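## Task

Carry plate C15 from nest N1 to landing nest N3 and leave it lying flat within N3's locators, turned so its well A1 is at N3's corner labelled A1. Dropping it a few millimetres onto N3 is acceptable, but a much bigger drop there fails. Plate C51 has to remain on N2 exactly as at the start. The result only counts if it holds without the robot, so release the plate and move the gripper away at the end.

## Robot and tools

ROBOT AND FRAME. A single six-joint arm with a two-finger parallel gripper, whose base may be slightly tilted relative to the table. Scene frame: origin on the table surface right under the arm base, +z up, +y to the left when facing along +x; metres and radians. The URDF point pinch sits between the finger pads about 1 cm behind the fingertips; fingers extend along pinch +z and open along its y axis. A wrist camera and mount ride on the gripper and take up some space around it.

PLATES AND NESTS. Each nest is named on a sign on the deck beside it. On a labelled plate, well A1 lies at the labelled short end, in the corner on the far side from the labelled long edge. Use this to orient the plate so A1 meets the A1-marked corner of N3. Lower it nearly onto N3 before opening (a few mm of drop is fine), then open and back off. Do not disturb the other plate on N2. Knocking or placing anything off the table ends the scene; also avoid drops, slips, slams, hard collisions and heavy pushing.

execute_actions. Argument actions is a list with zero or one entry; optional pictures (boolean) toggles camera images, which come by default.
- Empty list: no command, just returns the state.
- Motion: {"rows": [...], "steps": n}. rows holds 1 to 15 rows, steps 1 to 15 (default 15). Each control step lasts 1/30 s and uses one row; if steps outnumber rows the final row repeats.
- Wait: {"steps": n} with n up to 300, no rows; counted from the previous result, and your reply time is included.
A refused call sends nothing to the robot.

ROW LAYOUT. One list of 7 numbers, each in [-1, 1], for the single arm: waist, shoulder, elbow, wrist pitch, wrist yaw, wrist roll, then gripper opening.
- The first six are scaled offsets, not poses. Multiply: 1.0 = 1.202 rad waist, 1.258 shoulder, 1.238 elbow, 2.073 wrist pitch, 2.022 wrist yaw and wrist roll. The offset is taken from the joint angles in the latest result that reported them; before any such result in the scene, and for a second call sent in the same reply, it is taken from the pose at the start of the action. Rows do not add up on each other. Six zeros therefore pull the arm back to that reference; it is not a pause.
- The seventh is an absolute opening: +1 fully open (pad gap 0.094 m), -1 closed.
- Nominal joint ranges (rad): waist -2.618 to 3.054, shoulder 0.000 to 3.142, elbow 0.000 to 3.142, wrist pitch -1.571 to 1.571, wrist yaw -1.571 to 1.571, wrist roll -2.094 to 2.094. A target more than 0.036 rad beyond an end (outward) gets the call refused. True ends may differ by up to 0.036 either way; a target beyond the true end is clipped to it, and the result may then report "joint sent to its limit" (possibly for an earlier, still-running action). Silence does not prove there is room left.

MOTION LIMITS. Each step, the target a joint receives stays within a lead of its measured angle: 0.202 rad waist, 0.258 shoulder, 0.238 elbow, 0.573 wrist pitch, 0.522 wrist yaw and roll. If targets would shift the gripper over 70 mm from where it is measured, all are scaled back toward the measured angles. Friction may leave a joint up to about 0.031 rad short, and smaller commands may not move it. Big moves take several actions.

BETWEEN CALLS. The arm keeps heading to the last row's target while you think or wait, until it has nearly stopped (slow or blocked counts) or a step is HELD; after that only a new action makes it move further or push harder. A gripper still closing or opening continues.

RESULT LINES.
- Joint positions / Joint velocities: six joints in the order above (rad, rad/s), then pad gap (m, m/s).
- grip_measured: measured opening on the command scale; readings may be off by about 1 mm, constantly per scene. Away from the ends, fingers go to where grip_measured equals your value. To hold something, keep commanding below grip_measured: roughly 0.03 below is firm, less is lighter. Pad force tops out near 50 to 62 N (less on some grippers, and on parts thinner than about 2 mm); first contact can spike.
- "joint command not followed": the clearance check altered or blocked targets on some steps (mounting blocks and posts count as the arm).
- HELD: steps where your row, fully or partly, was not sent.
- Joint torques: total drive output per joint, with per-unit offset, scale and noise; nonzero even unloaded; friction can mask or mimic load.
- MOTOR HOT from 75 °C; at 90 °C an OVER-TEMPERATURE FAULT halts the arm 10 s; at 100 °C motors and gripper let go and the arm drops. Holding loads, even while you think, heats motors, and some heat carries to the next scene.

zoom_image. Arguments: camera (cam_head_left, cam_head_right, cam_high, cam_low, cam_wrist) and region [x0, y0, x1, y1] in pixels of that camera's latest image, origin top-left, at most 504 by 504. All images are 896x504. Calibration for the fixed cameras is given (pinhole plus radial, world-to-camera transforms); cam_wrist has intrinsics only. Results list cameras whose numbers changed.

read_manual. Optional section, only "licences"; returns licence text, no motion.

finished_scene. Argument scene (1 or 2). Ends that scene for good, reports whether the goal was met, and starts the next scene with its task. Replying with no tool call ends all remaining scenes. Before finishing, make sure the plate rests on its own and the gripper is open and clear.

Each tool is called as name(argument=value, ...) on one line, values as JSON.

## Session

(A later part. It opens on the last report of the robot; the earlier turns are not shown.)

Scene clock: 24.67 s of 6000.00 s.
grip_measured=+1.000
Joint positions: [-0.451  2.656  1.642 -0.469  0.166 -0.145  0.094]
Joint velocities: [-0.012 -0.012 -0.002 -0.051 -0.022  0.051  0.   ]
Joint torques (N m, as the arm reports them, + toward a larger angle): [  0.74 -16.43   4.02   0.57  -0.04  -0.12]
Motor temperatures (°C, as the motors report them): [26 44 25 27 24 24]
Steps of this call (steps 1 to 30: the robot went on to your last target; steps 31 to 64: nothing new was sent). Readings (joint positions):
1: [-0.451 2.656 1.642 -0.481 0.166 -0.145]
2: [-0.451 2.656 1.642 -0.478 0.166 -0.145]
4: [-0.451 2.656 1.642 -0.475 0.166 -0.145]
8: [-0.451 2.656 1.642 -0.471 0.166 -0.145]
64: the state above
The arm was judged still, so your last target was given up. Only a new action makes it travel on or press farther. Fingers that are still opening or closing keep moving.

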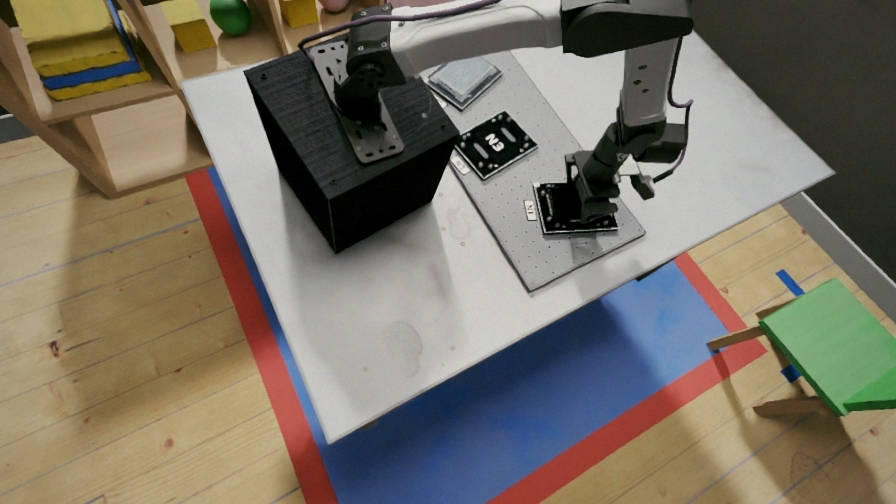

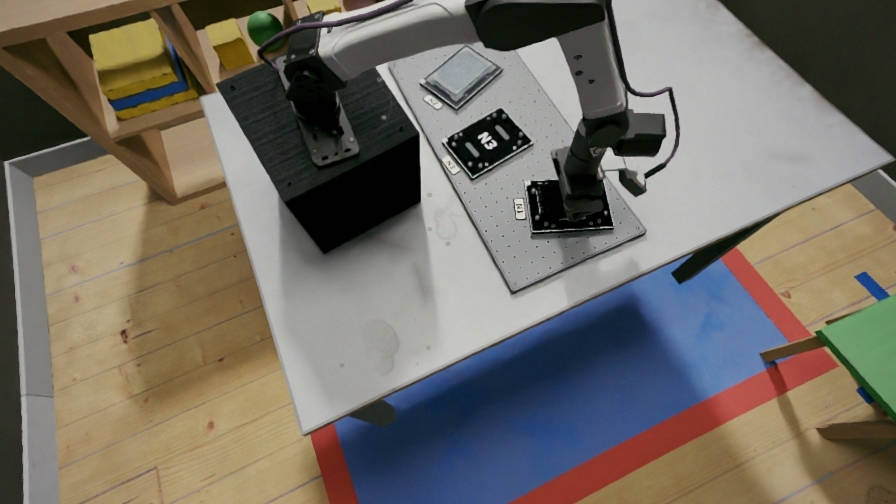

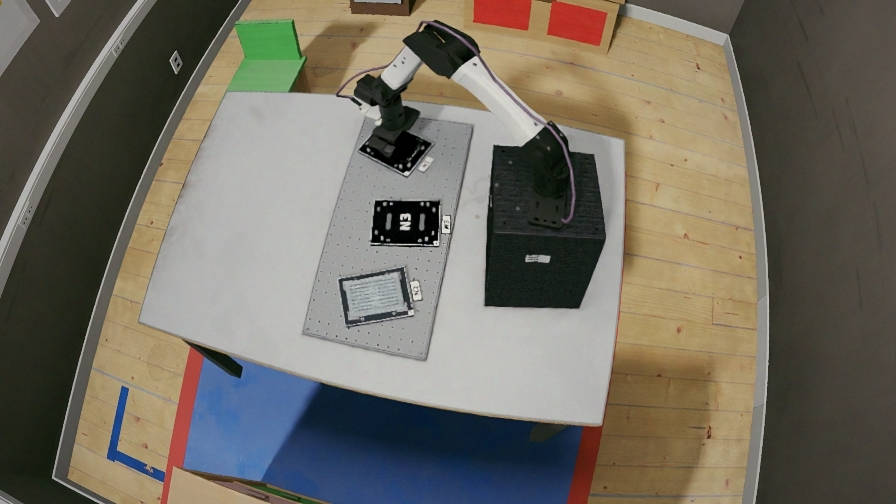

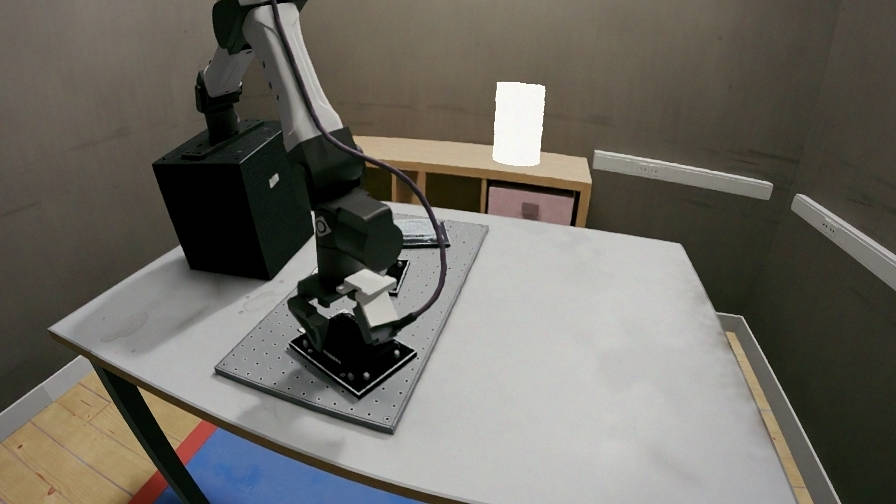

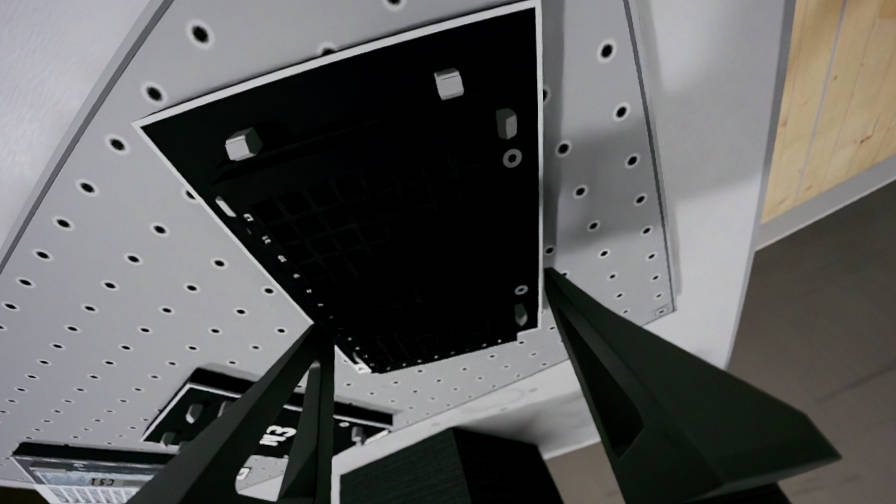

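execute_actions(actions=[{"rows":[[0.004,0.006,0.01,0.005,0,0.002,1],[0.008,0.014,0.02,0.011,0,0.004,1],[0.011,0.022,0.028,0.017,0,0.006,1]],"steps":15}])

Scene clock: 27.37 s of 6000.00 s.
grip_measured=+1.000
Joint positions: [-0.445  2.665  1.658 -0.445  0.166 -0.144  0.094]
Joint velocities: [ 0.007 -0.022  0.002  0.051  0.051 -0.022  0.   ]
Joint torques (N m, as the arm reports them, + toward a larger angle): [  1.48 -12.47   6.17   0.62  -0.06   0.02]
Motor temperatures (°C, as the motors report them): [26 45 25 27 24 24]
Steps of this call (steps 1 to 66: nothing new was sent; steps 67 to 81: all 15 steps of this action). Readings (joint positions):
67: [-0.451 2.656 1.642 -0.469 0.166 -0.145]
68: [-0.451 2.656 1.642 -0.468 0.166 -0.145]
70: [-0.450 2.661 1.649 -0.463 0.166 -0.144]
74: [-0.446 2.665 1.658 -0.449 0.166 -0.144]
81: the state above

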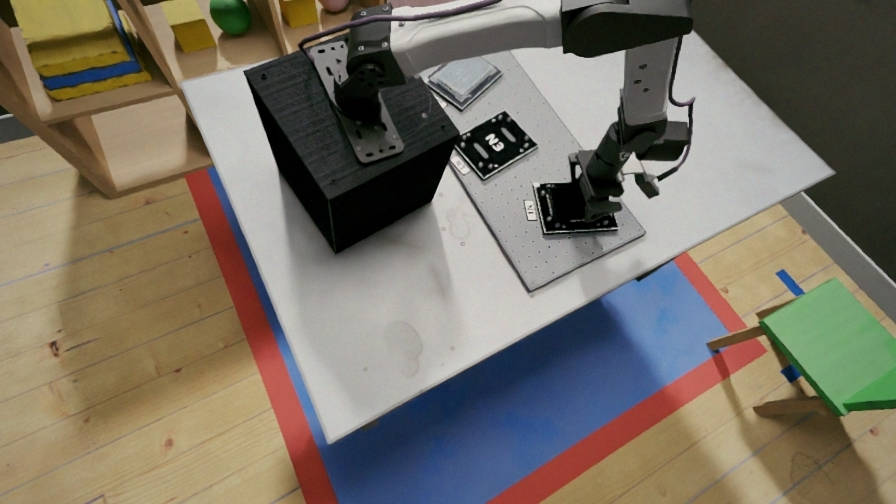

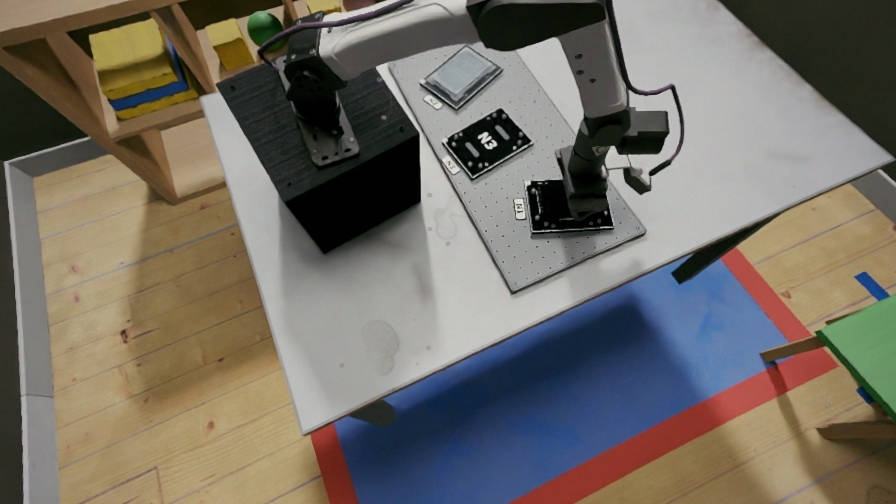

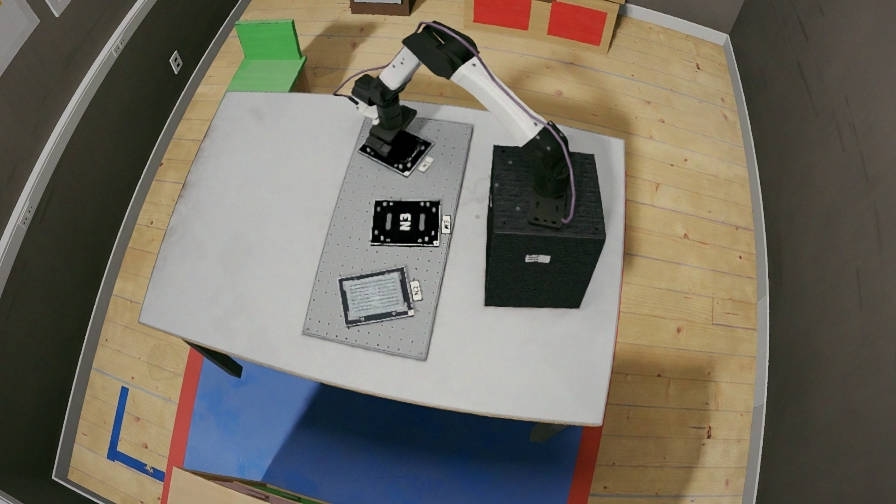

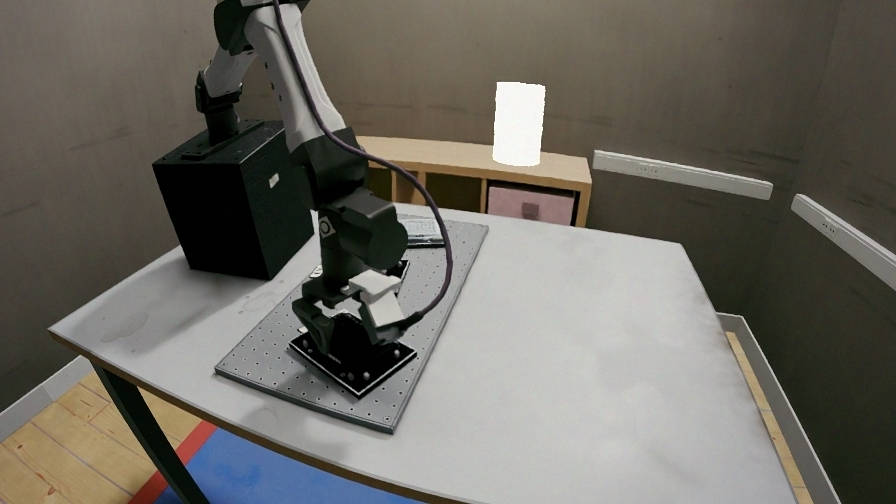

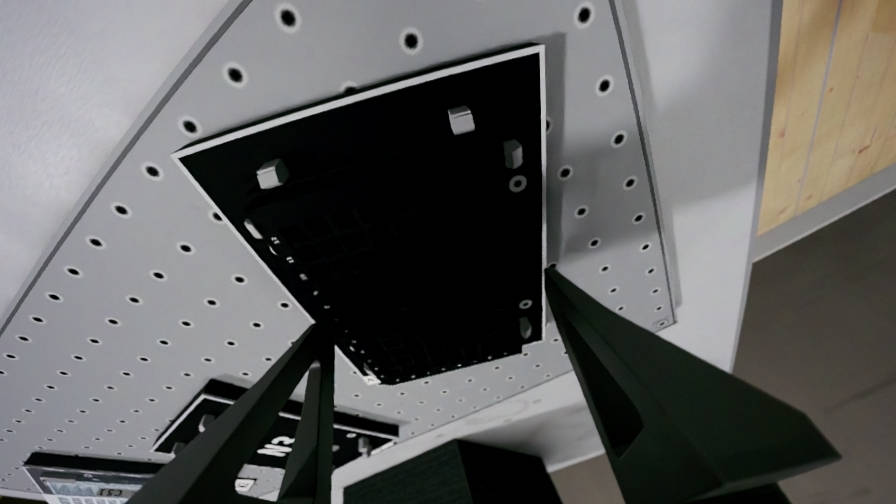

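execute_actions(actions=[{"rows":[[0,0.008,0.004,0.003,0,0.003,1],[0,0.016,0.008,0.006,0,0.007,1],[0,0.024,0.012,0.009,0,0.011,1],[0,0.03,0.014,0.011,0,0.011,1]],"steps":15}])

Scene clock: 29.97 s of 6000.00 s.
grip_measured=+1.000
Joint positions: [-0.445  2.689  1.658 -0.433  0.166 -0.133  0.094]
Joint velocities: [-0.002  0.007 -0.002  0.037 -0.022 -0.007  0.   ]
Joint torques (N m, as the arm reports them, + toward a larger angle): [  1.15 -12.79   6.1    0.57  -0.05   0.04]
Motor temperatures (°C, as the motors report them): [26 46 25 27 24 24]
Steps of this call (steps 1 to 15: the robot went on to your last target; steps 16 to 63: nothing new was sent; steps 64 to 78: all 15 steps of this action). Readings (joint positions):
64: [-0.445 2.665 1.658 -0.444 0.166 -0.144]
65: [-0.445 2.665 1.658 -0.444 0.166 -0.143]
67: [-0.445 2.667 1.658 -0.441 0.166 -0.139]
71: [-0.445 2.680 1.658 -0.434 0.166 -0.135]
78: the state above

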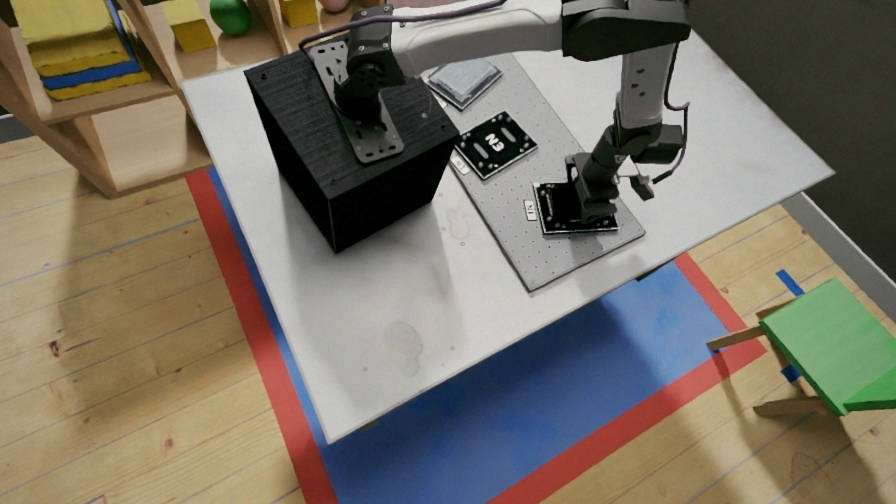

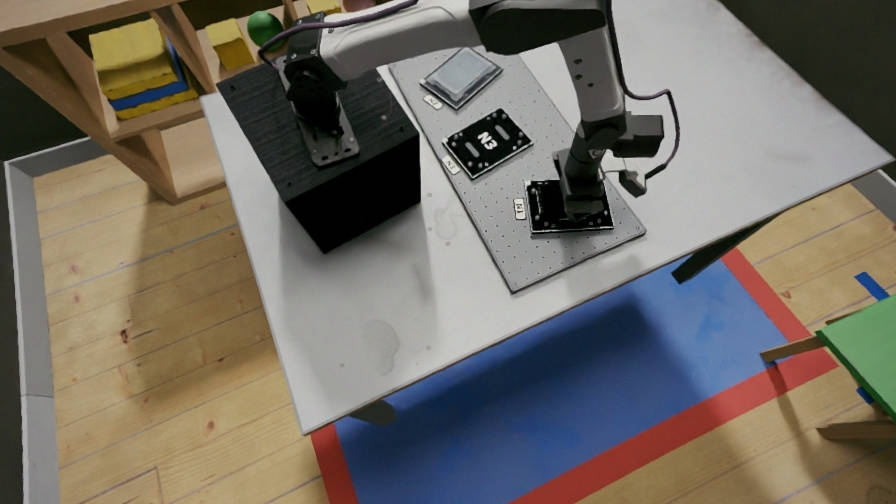

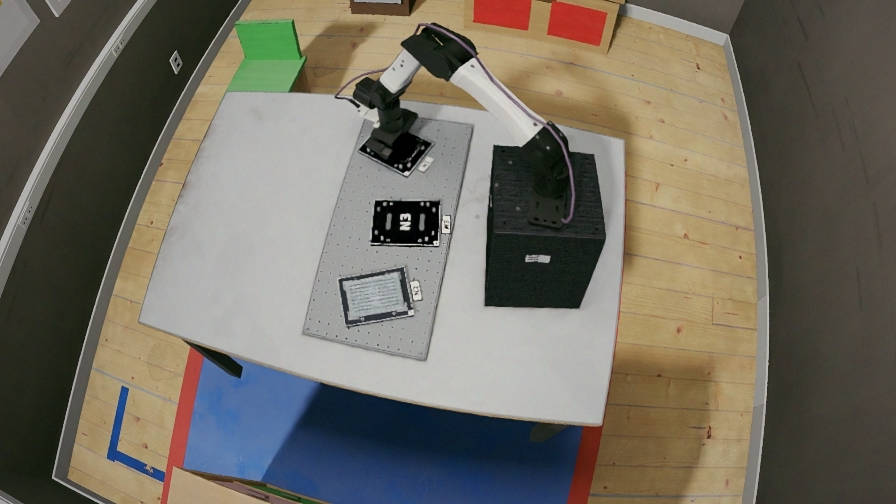

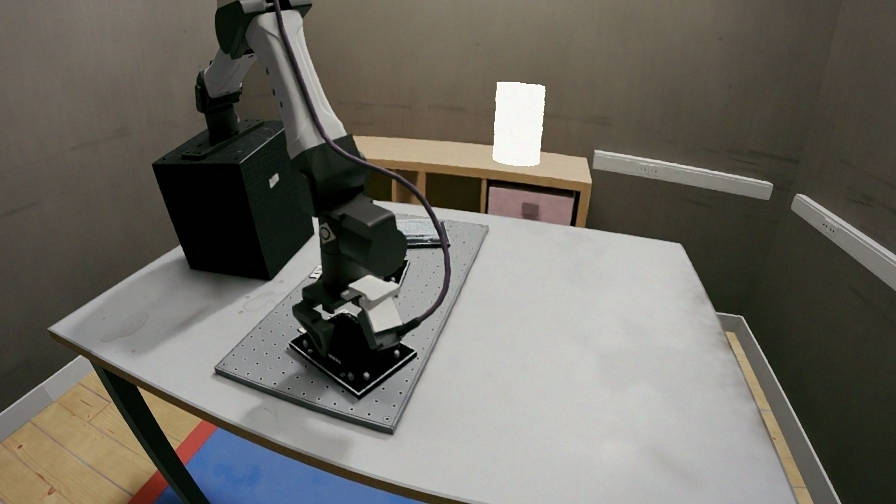

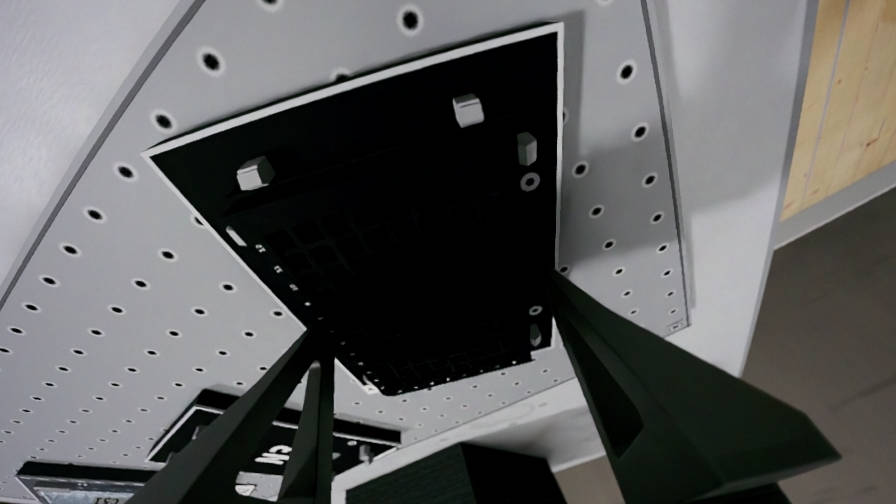

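execute_actions(actions=[{"rows":[[0.003,0.008,0,0.005,0,0,1],[0.006,0.016,0,0.01,0,0,1],[0.007,0.023,0,0.015,0,0,1]],"steps":15}])

Scene clock: 32.20 s of 6000.00 s.
grip_measured=+1.000
Joint positions: [-0.445  2.689  1.658 -0.413  0.166 -0.132  0.094]
Joint velocities: [-0.007  0.002 -0.012  0.022 -0.081  0.007  0.   ]
Joint torques (N m, as the arm reports them, + toward a larger angle): [  1.76 -11.7    4.65   0.65  -0.04  -0.1 ]
Motor temperatures (°C, as the motors report them): [26 46 25 27 24 24]
Steps of this call (steps 1 to 15: the robot went on to your last target; steps 16 to 52: nothing new was sent; steps 53 to 67: all 15 steps of this action). Readings (joint positions):
53: [-0.445 2.689 1.658 -0.432 0.166 -0.132]
54: [-0.445 2.689 1.658 -0.431 0.166 -0.132]
56: [-0.445 2.689 1.658 -0.425 0.166 -0.132]
60: [-0.445 2.689 1.658 -0.417 0.166 -0.132]
67: the state above

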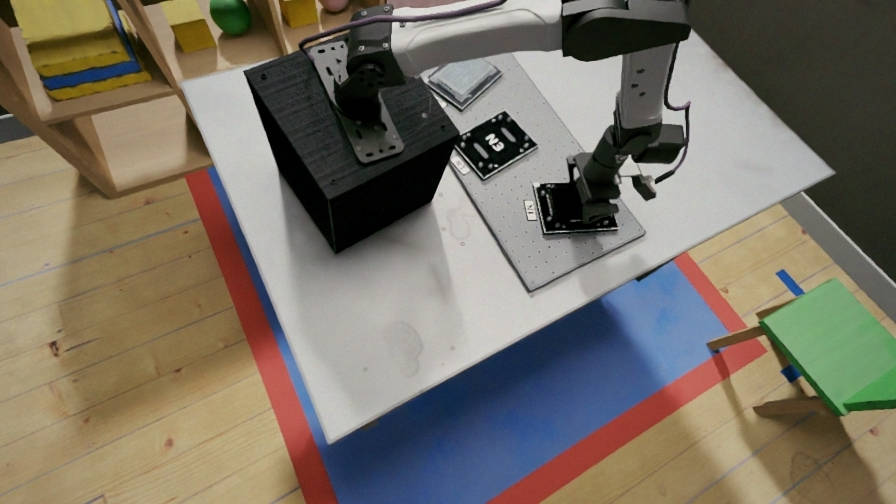

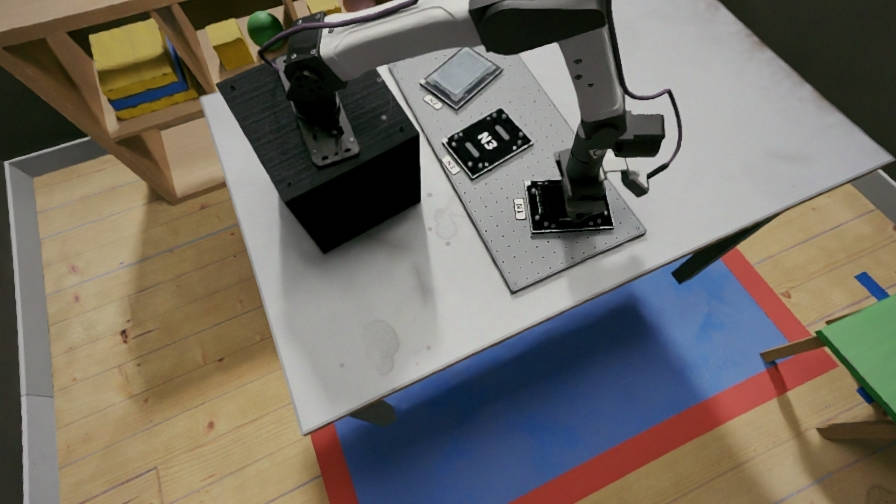

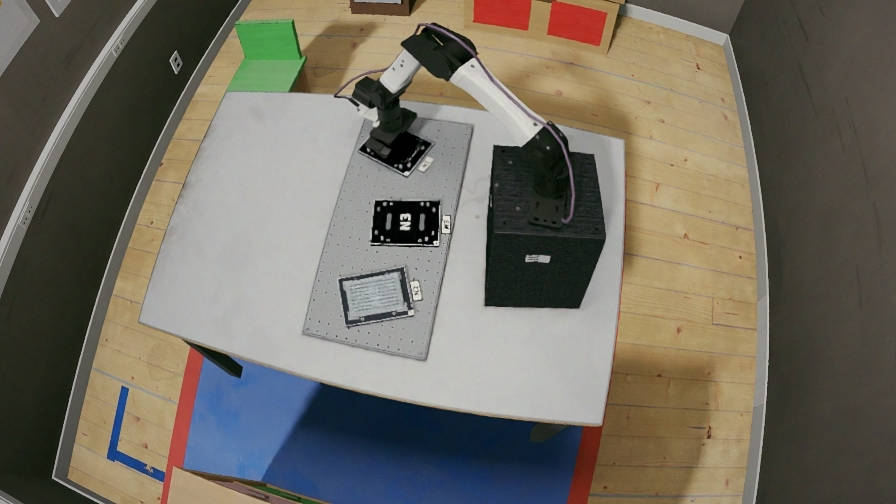

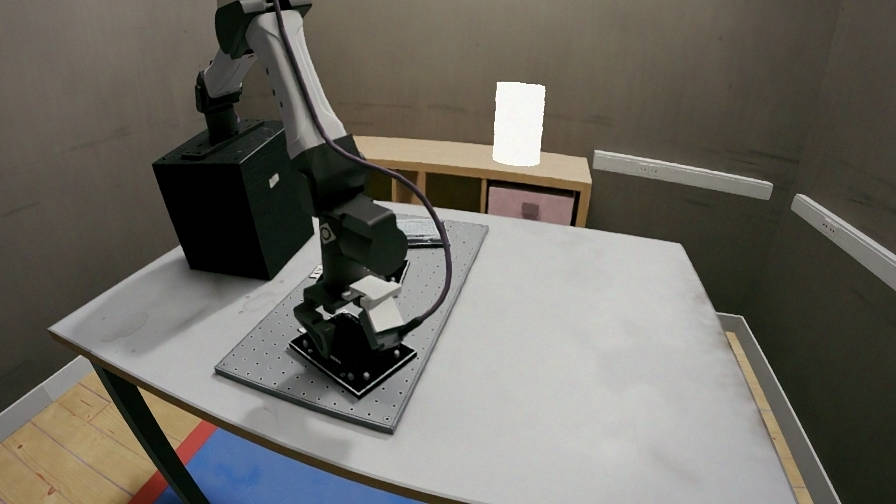

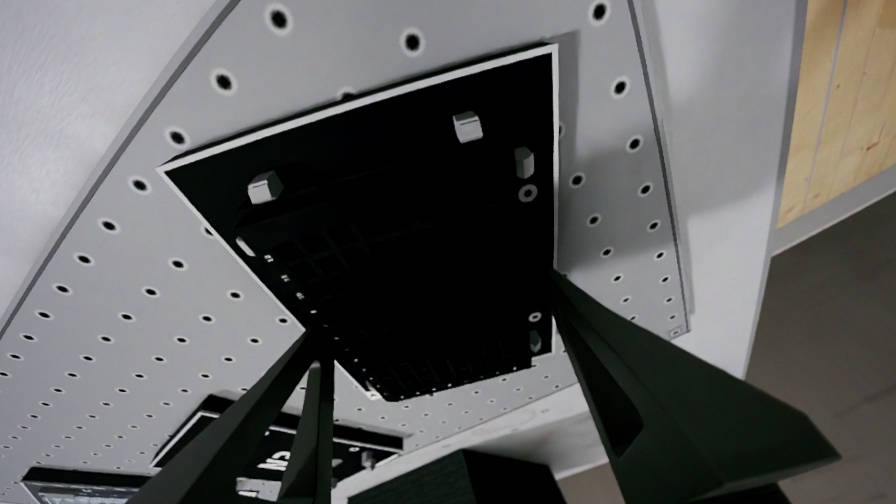

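execute_actions(actions=[{"rows":[[0.004,0.012,0,0.002,0,0,1],[0.008,0.022,0,0.005,0,0,1],[0.009,0.03,0,0.008,0,0,1],[0.009,0.033,0,0.01,0,0,1]],"steps":15}])

Scene clock: 34.20 s of 6000.00 s.
grip_measured=+1.000
Joint positions: [-0.445  2.705  1.658 -0.399  0.165 -0.131  0.094]
Joint velocities: [-0.002 -0.007 -0.012 -0.007 -0.007 -0.037  0.   ]
Joint torques (N m, as the arm reports them, + toward a larger angle): [  1.9  -12.06   4.56   0.61  -0.03  -0.1 ]
Motor temperatures (°C, as the motors report them): [26 46 25 27 24 24]
Steps of this call (steps 1 to 15: the robot went on to your last target; steps 16 to 45: nothing new was sent; steps 46 to 60: all 15 steps of this action). Readings (joint positions):
46: [-0.445 2.689 1.658 -0.412 0.166 -0.132]
47: [-0.445 2.689 1.658 -0.412 0.166 -0.132]
49: [-0.445 2.693 1.658 -0.407 0.166 -0.132]
53: [-0.445 2.705 1.658 -0.401 0.165 -0.131]
60: the state above

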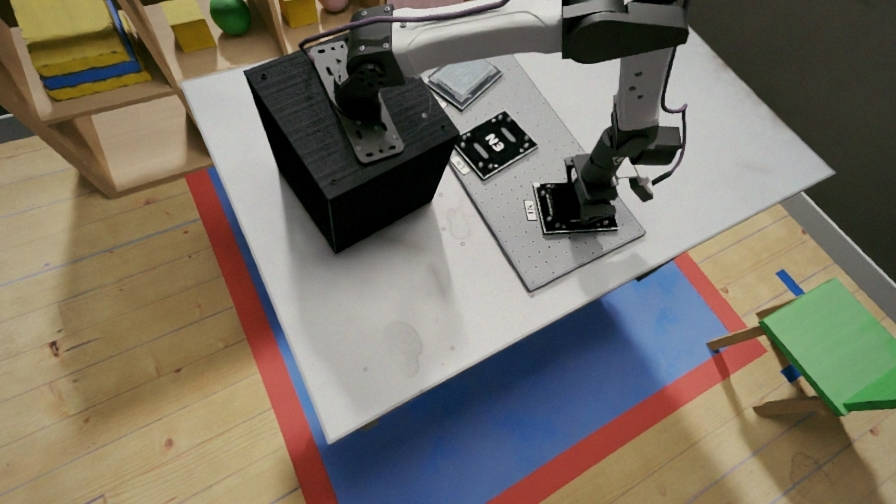

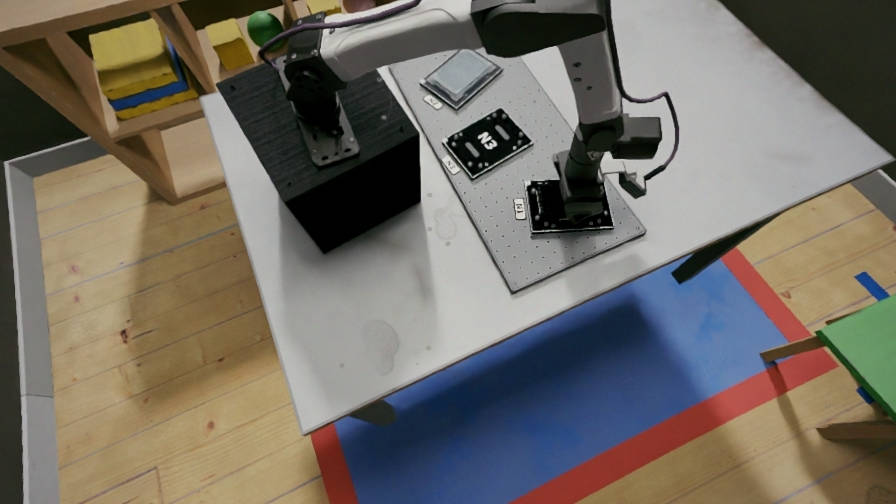

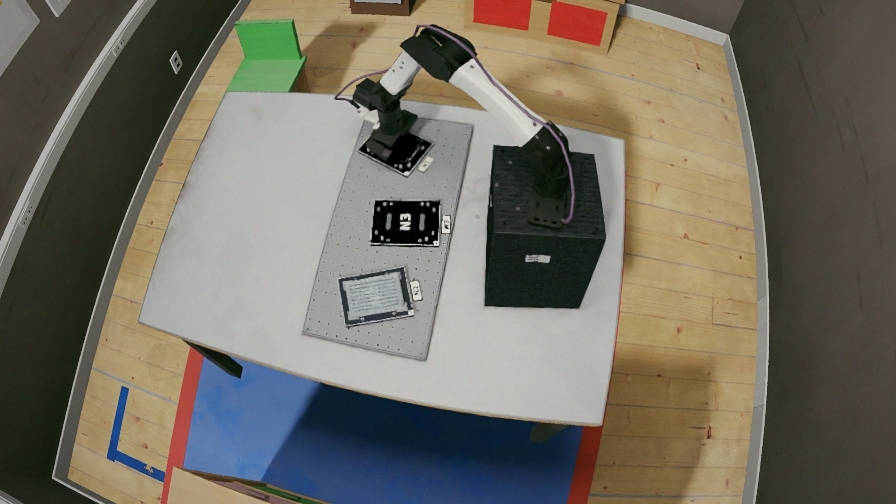

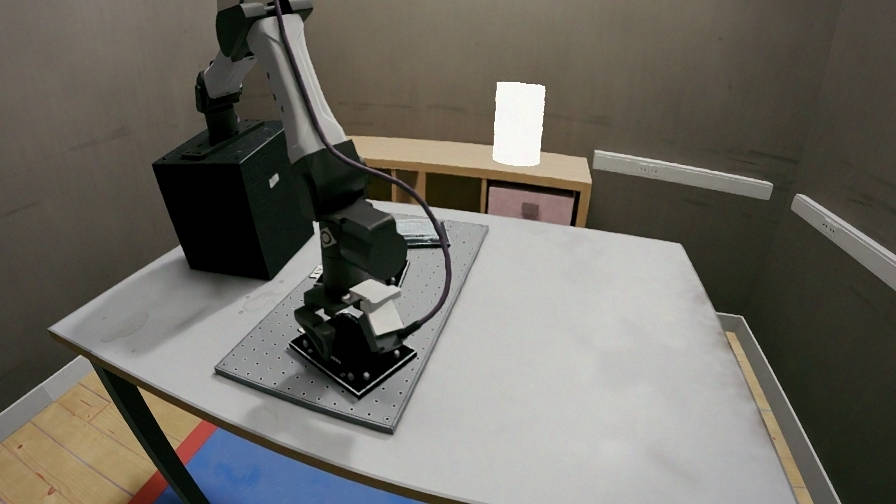

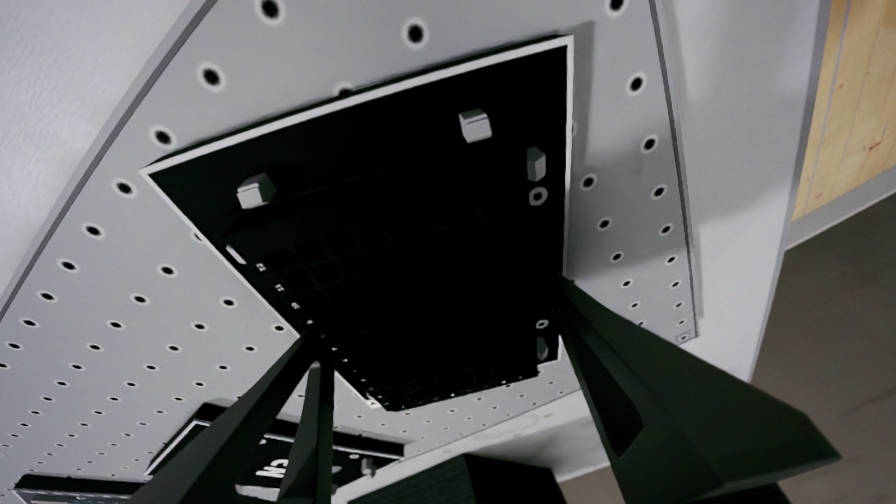

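execute_actions(actions=[{"rows":[[0,0.01,0,0,0,0,1],[0,0.018,0,0,0,0,1],[0,0.024,0,0,0,0,1]],"steps":12}])

Scene clock: 35.40 s of 6000.00 s.
grip_measured=+1.000
Joint positions: [-0.445  2.705  1.658 -0.399  0.165 -0.131  0.094]
Joint velocities: [-0.012  0.007 -0.007 -0.037  0.066 -0.051  0.   ]
Joint torques (N m, as the arm reports them, + toward a larger angle): [  1.13 -11.62   4.56   0.54  -0.05  -0.09]
Motor temperatures (°C, as the motors report them): [26 47 25 27 24 24]
Steps of this call (steps 1 to 15: the robot went on to your last target; steps 16 to 24: nothing new was sent; steps 25 to 36: all 12 steps of this action). Readings (joint positions):
25: [-0.445 2.705 1.658 -0.399 0.165 -0.131]
26: [-0.445 2.705 1.658 -0.399 0.165 -0.131]
28: [-0.445 2.705 1.658 -0.399 0.165 -0.131]
32: [-0.445 2.705 1.658 -0.399 0.165 -0.131]
36: the state above

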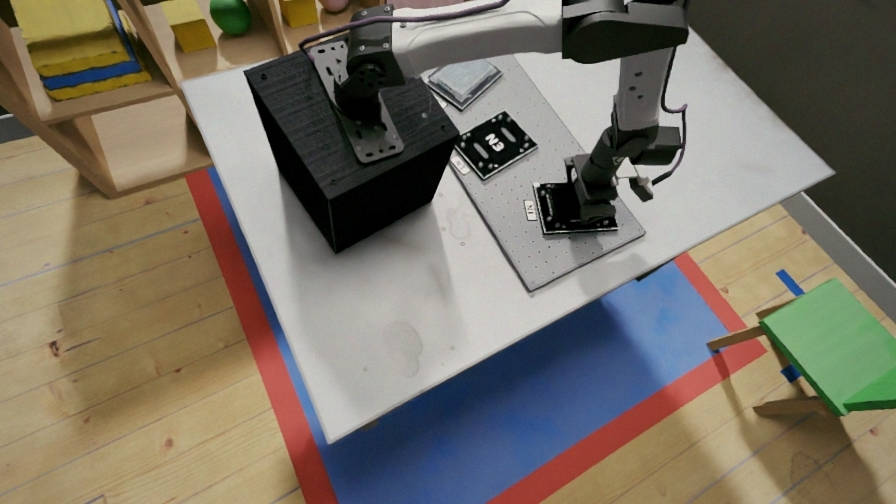

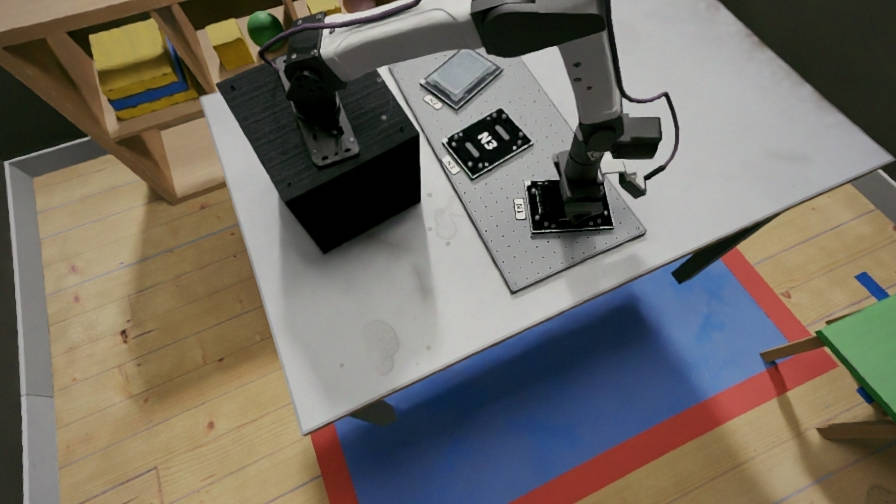

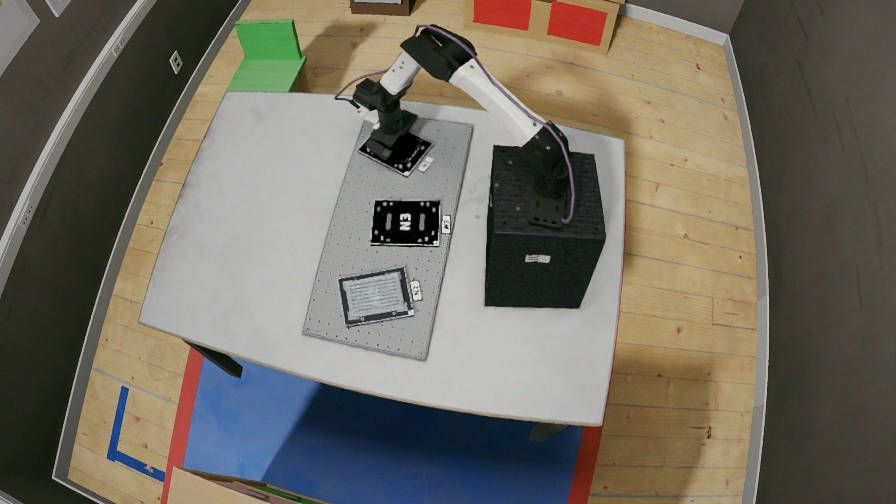

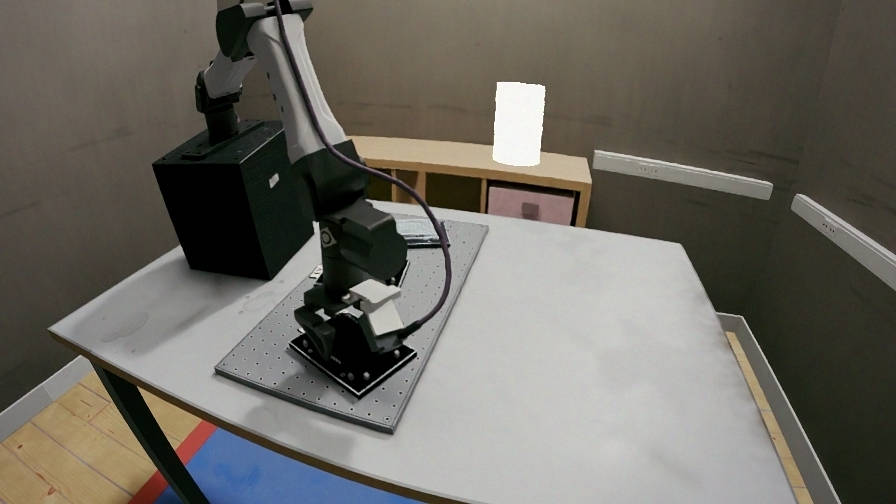

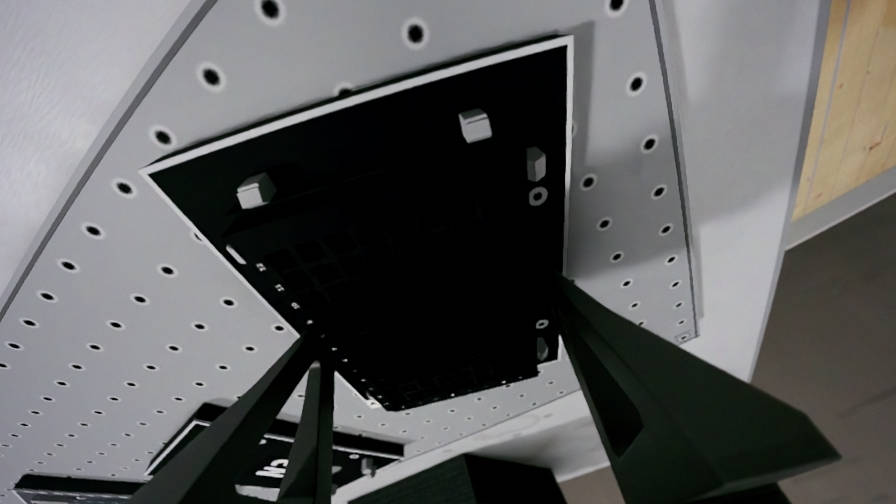

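execute_actions(actions=[{"rows":[[0,0.012,0,0,0,0,1],[0,0.022,0,0,0,0,1],[0,0.029,0,0,0,0,1]],"steps":10}])

Scene clock: 36.47 s of 6000.00 s.
grip_measured=+1.000
Joint positions: [-0.445  2.705  1.658 -0.399  0.165 -0.131  0.094]
Joint velocities: [-0.002  0.012 -0.022  0.007  0.022 -0.007  0.   ]
Joint torques (N m, as the arm reports them, + toward a larger angle): [  1.17 -11.13   4.56   0.54  -0.05  -0.09]
Motor temperatures (°C, as the motors report them): [26 47 25 27 24 24]
Steps of this call (steps 1 to 15: the robot went on to your last target; steps 16 to 22: nothing new was sent; steps 23 to 32: all 10 steps of this action). Readings (joint positions):
23: [-0.445 2.705 1.658 -0.399 0.165 -0.131]
24: [-0.445 2.705 1.658 -0.399 0.165 -0.131]
26: [-0.445 2.705 1.658 -0.399 0.165 -0.131]
30: [-0.445 2.705 1.658 -0.399 0.165 -0.131]
32: the state above

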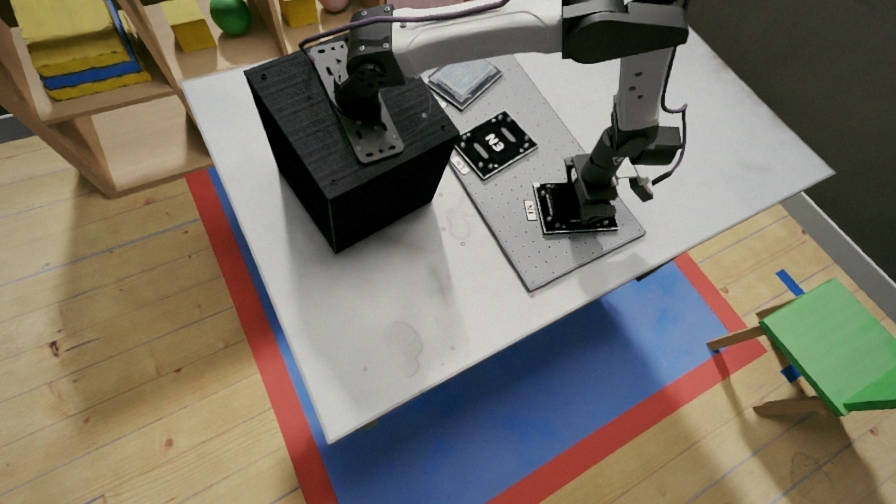

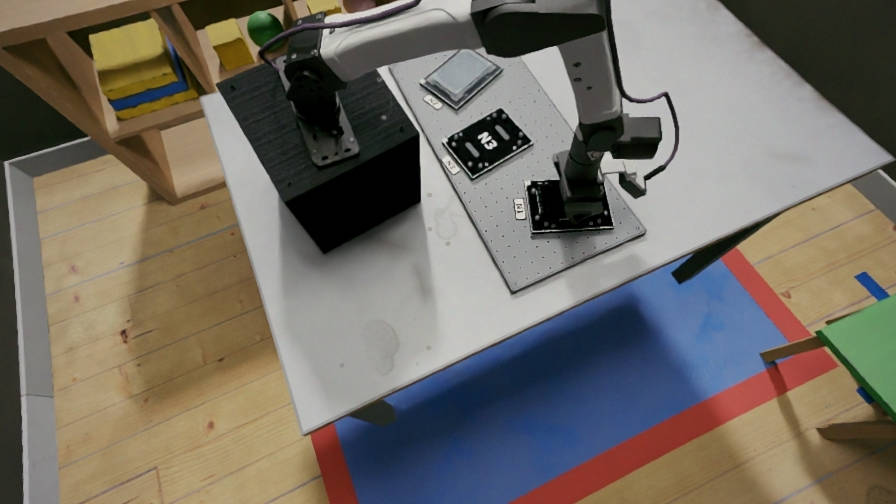

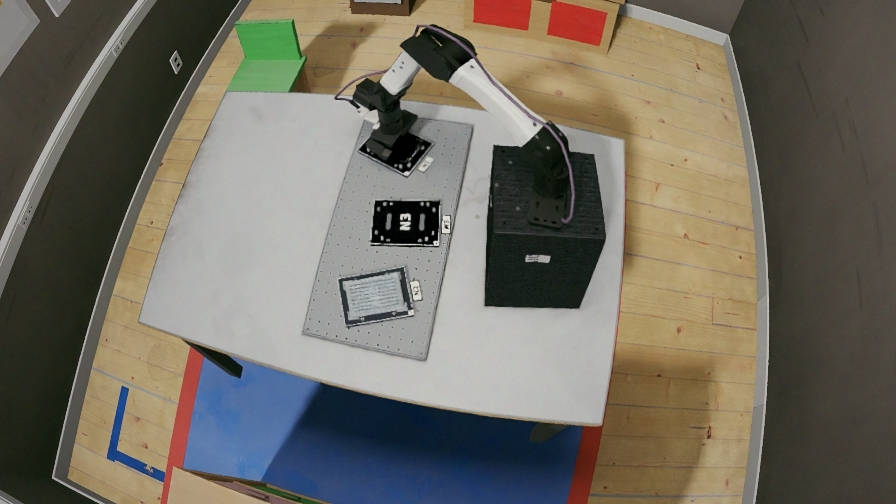

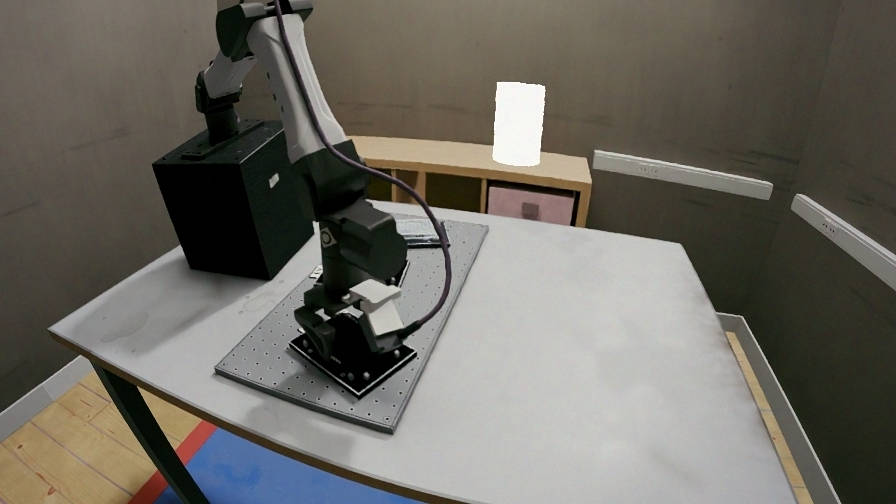

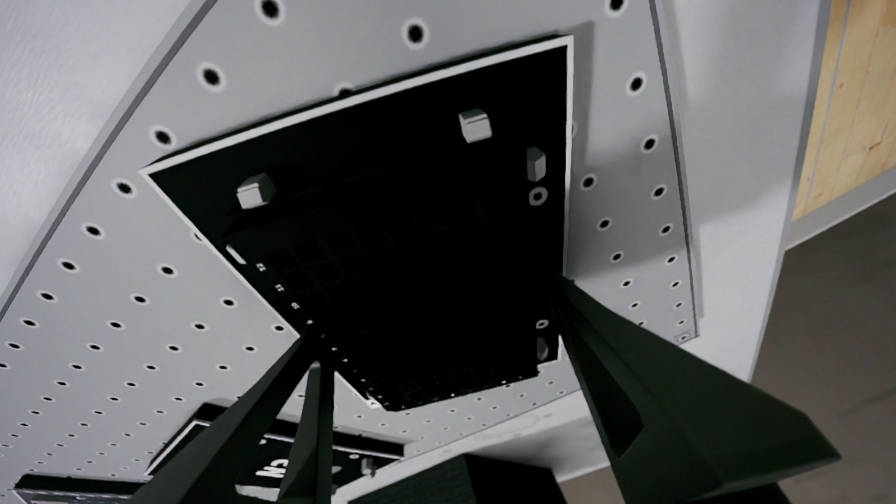

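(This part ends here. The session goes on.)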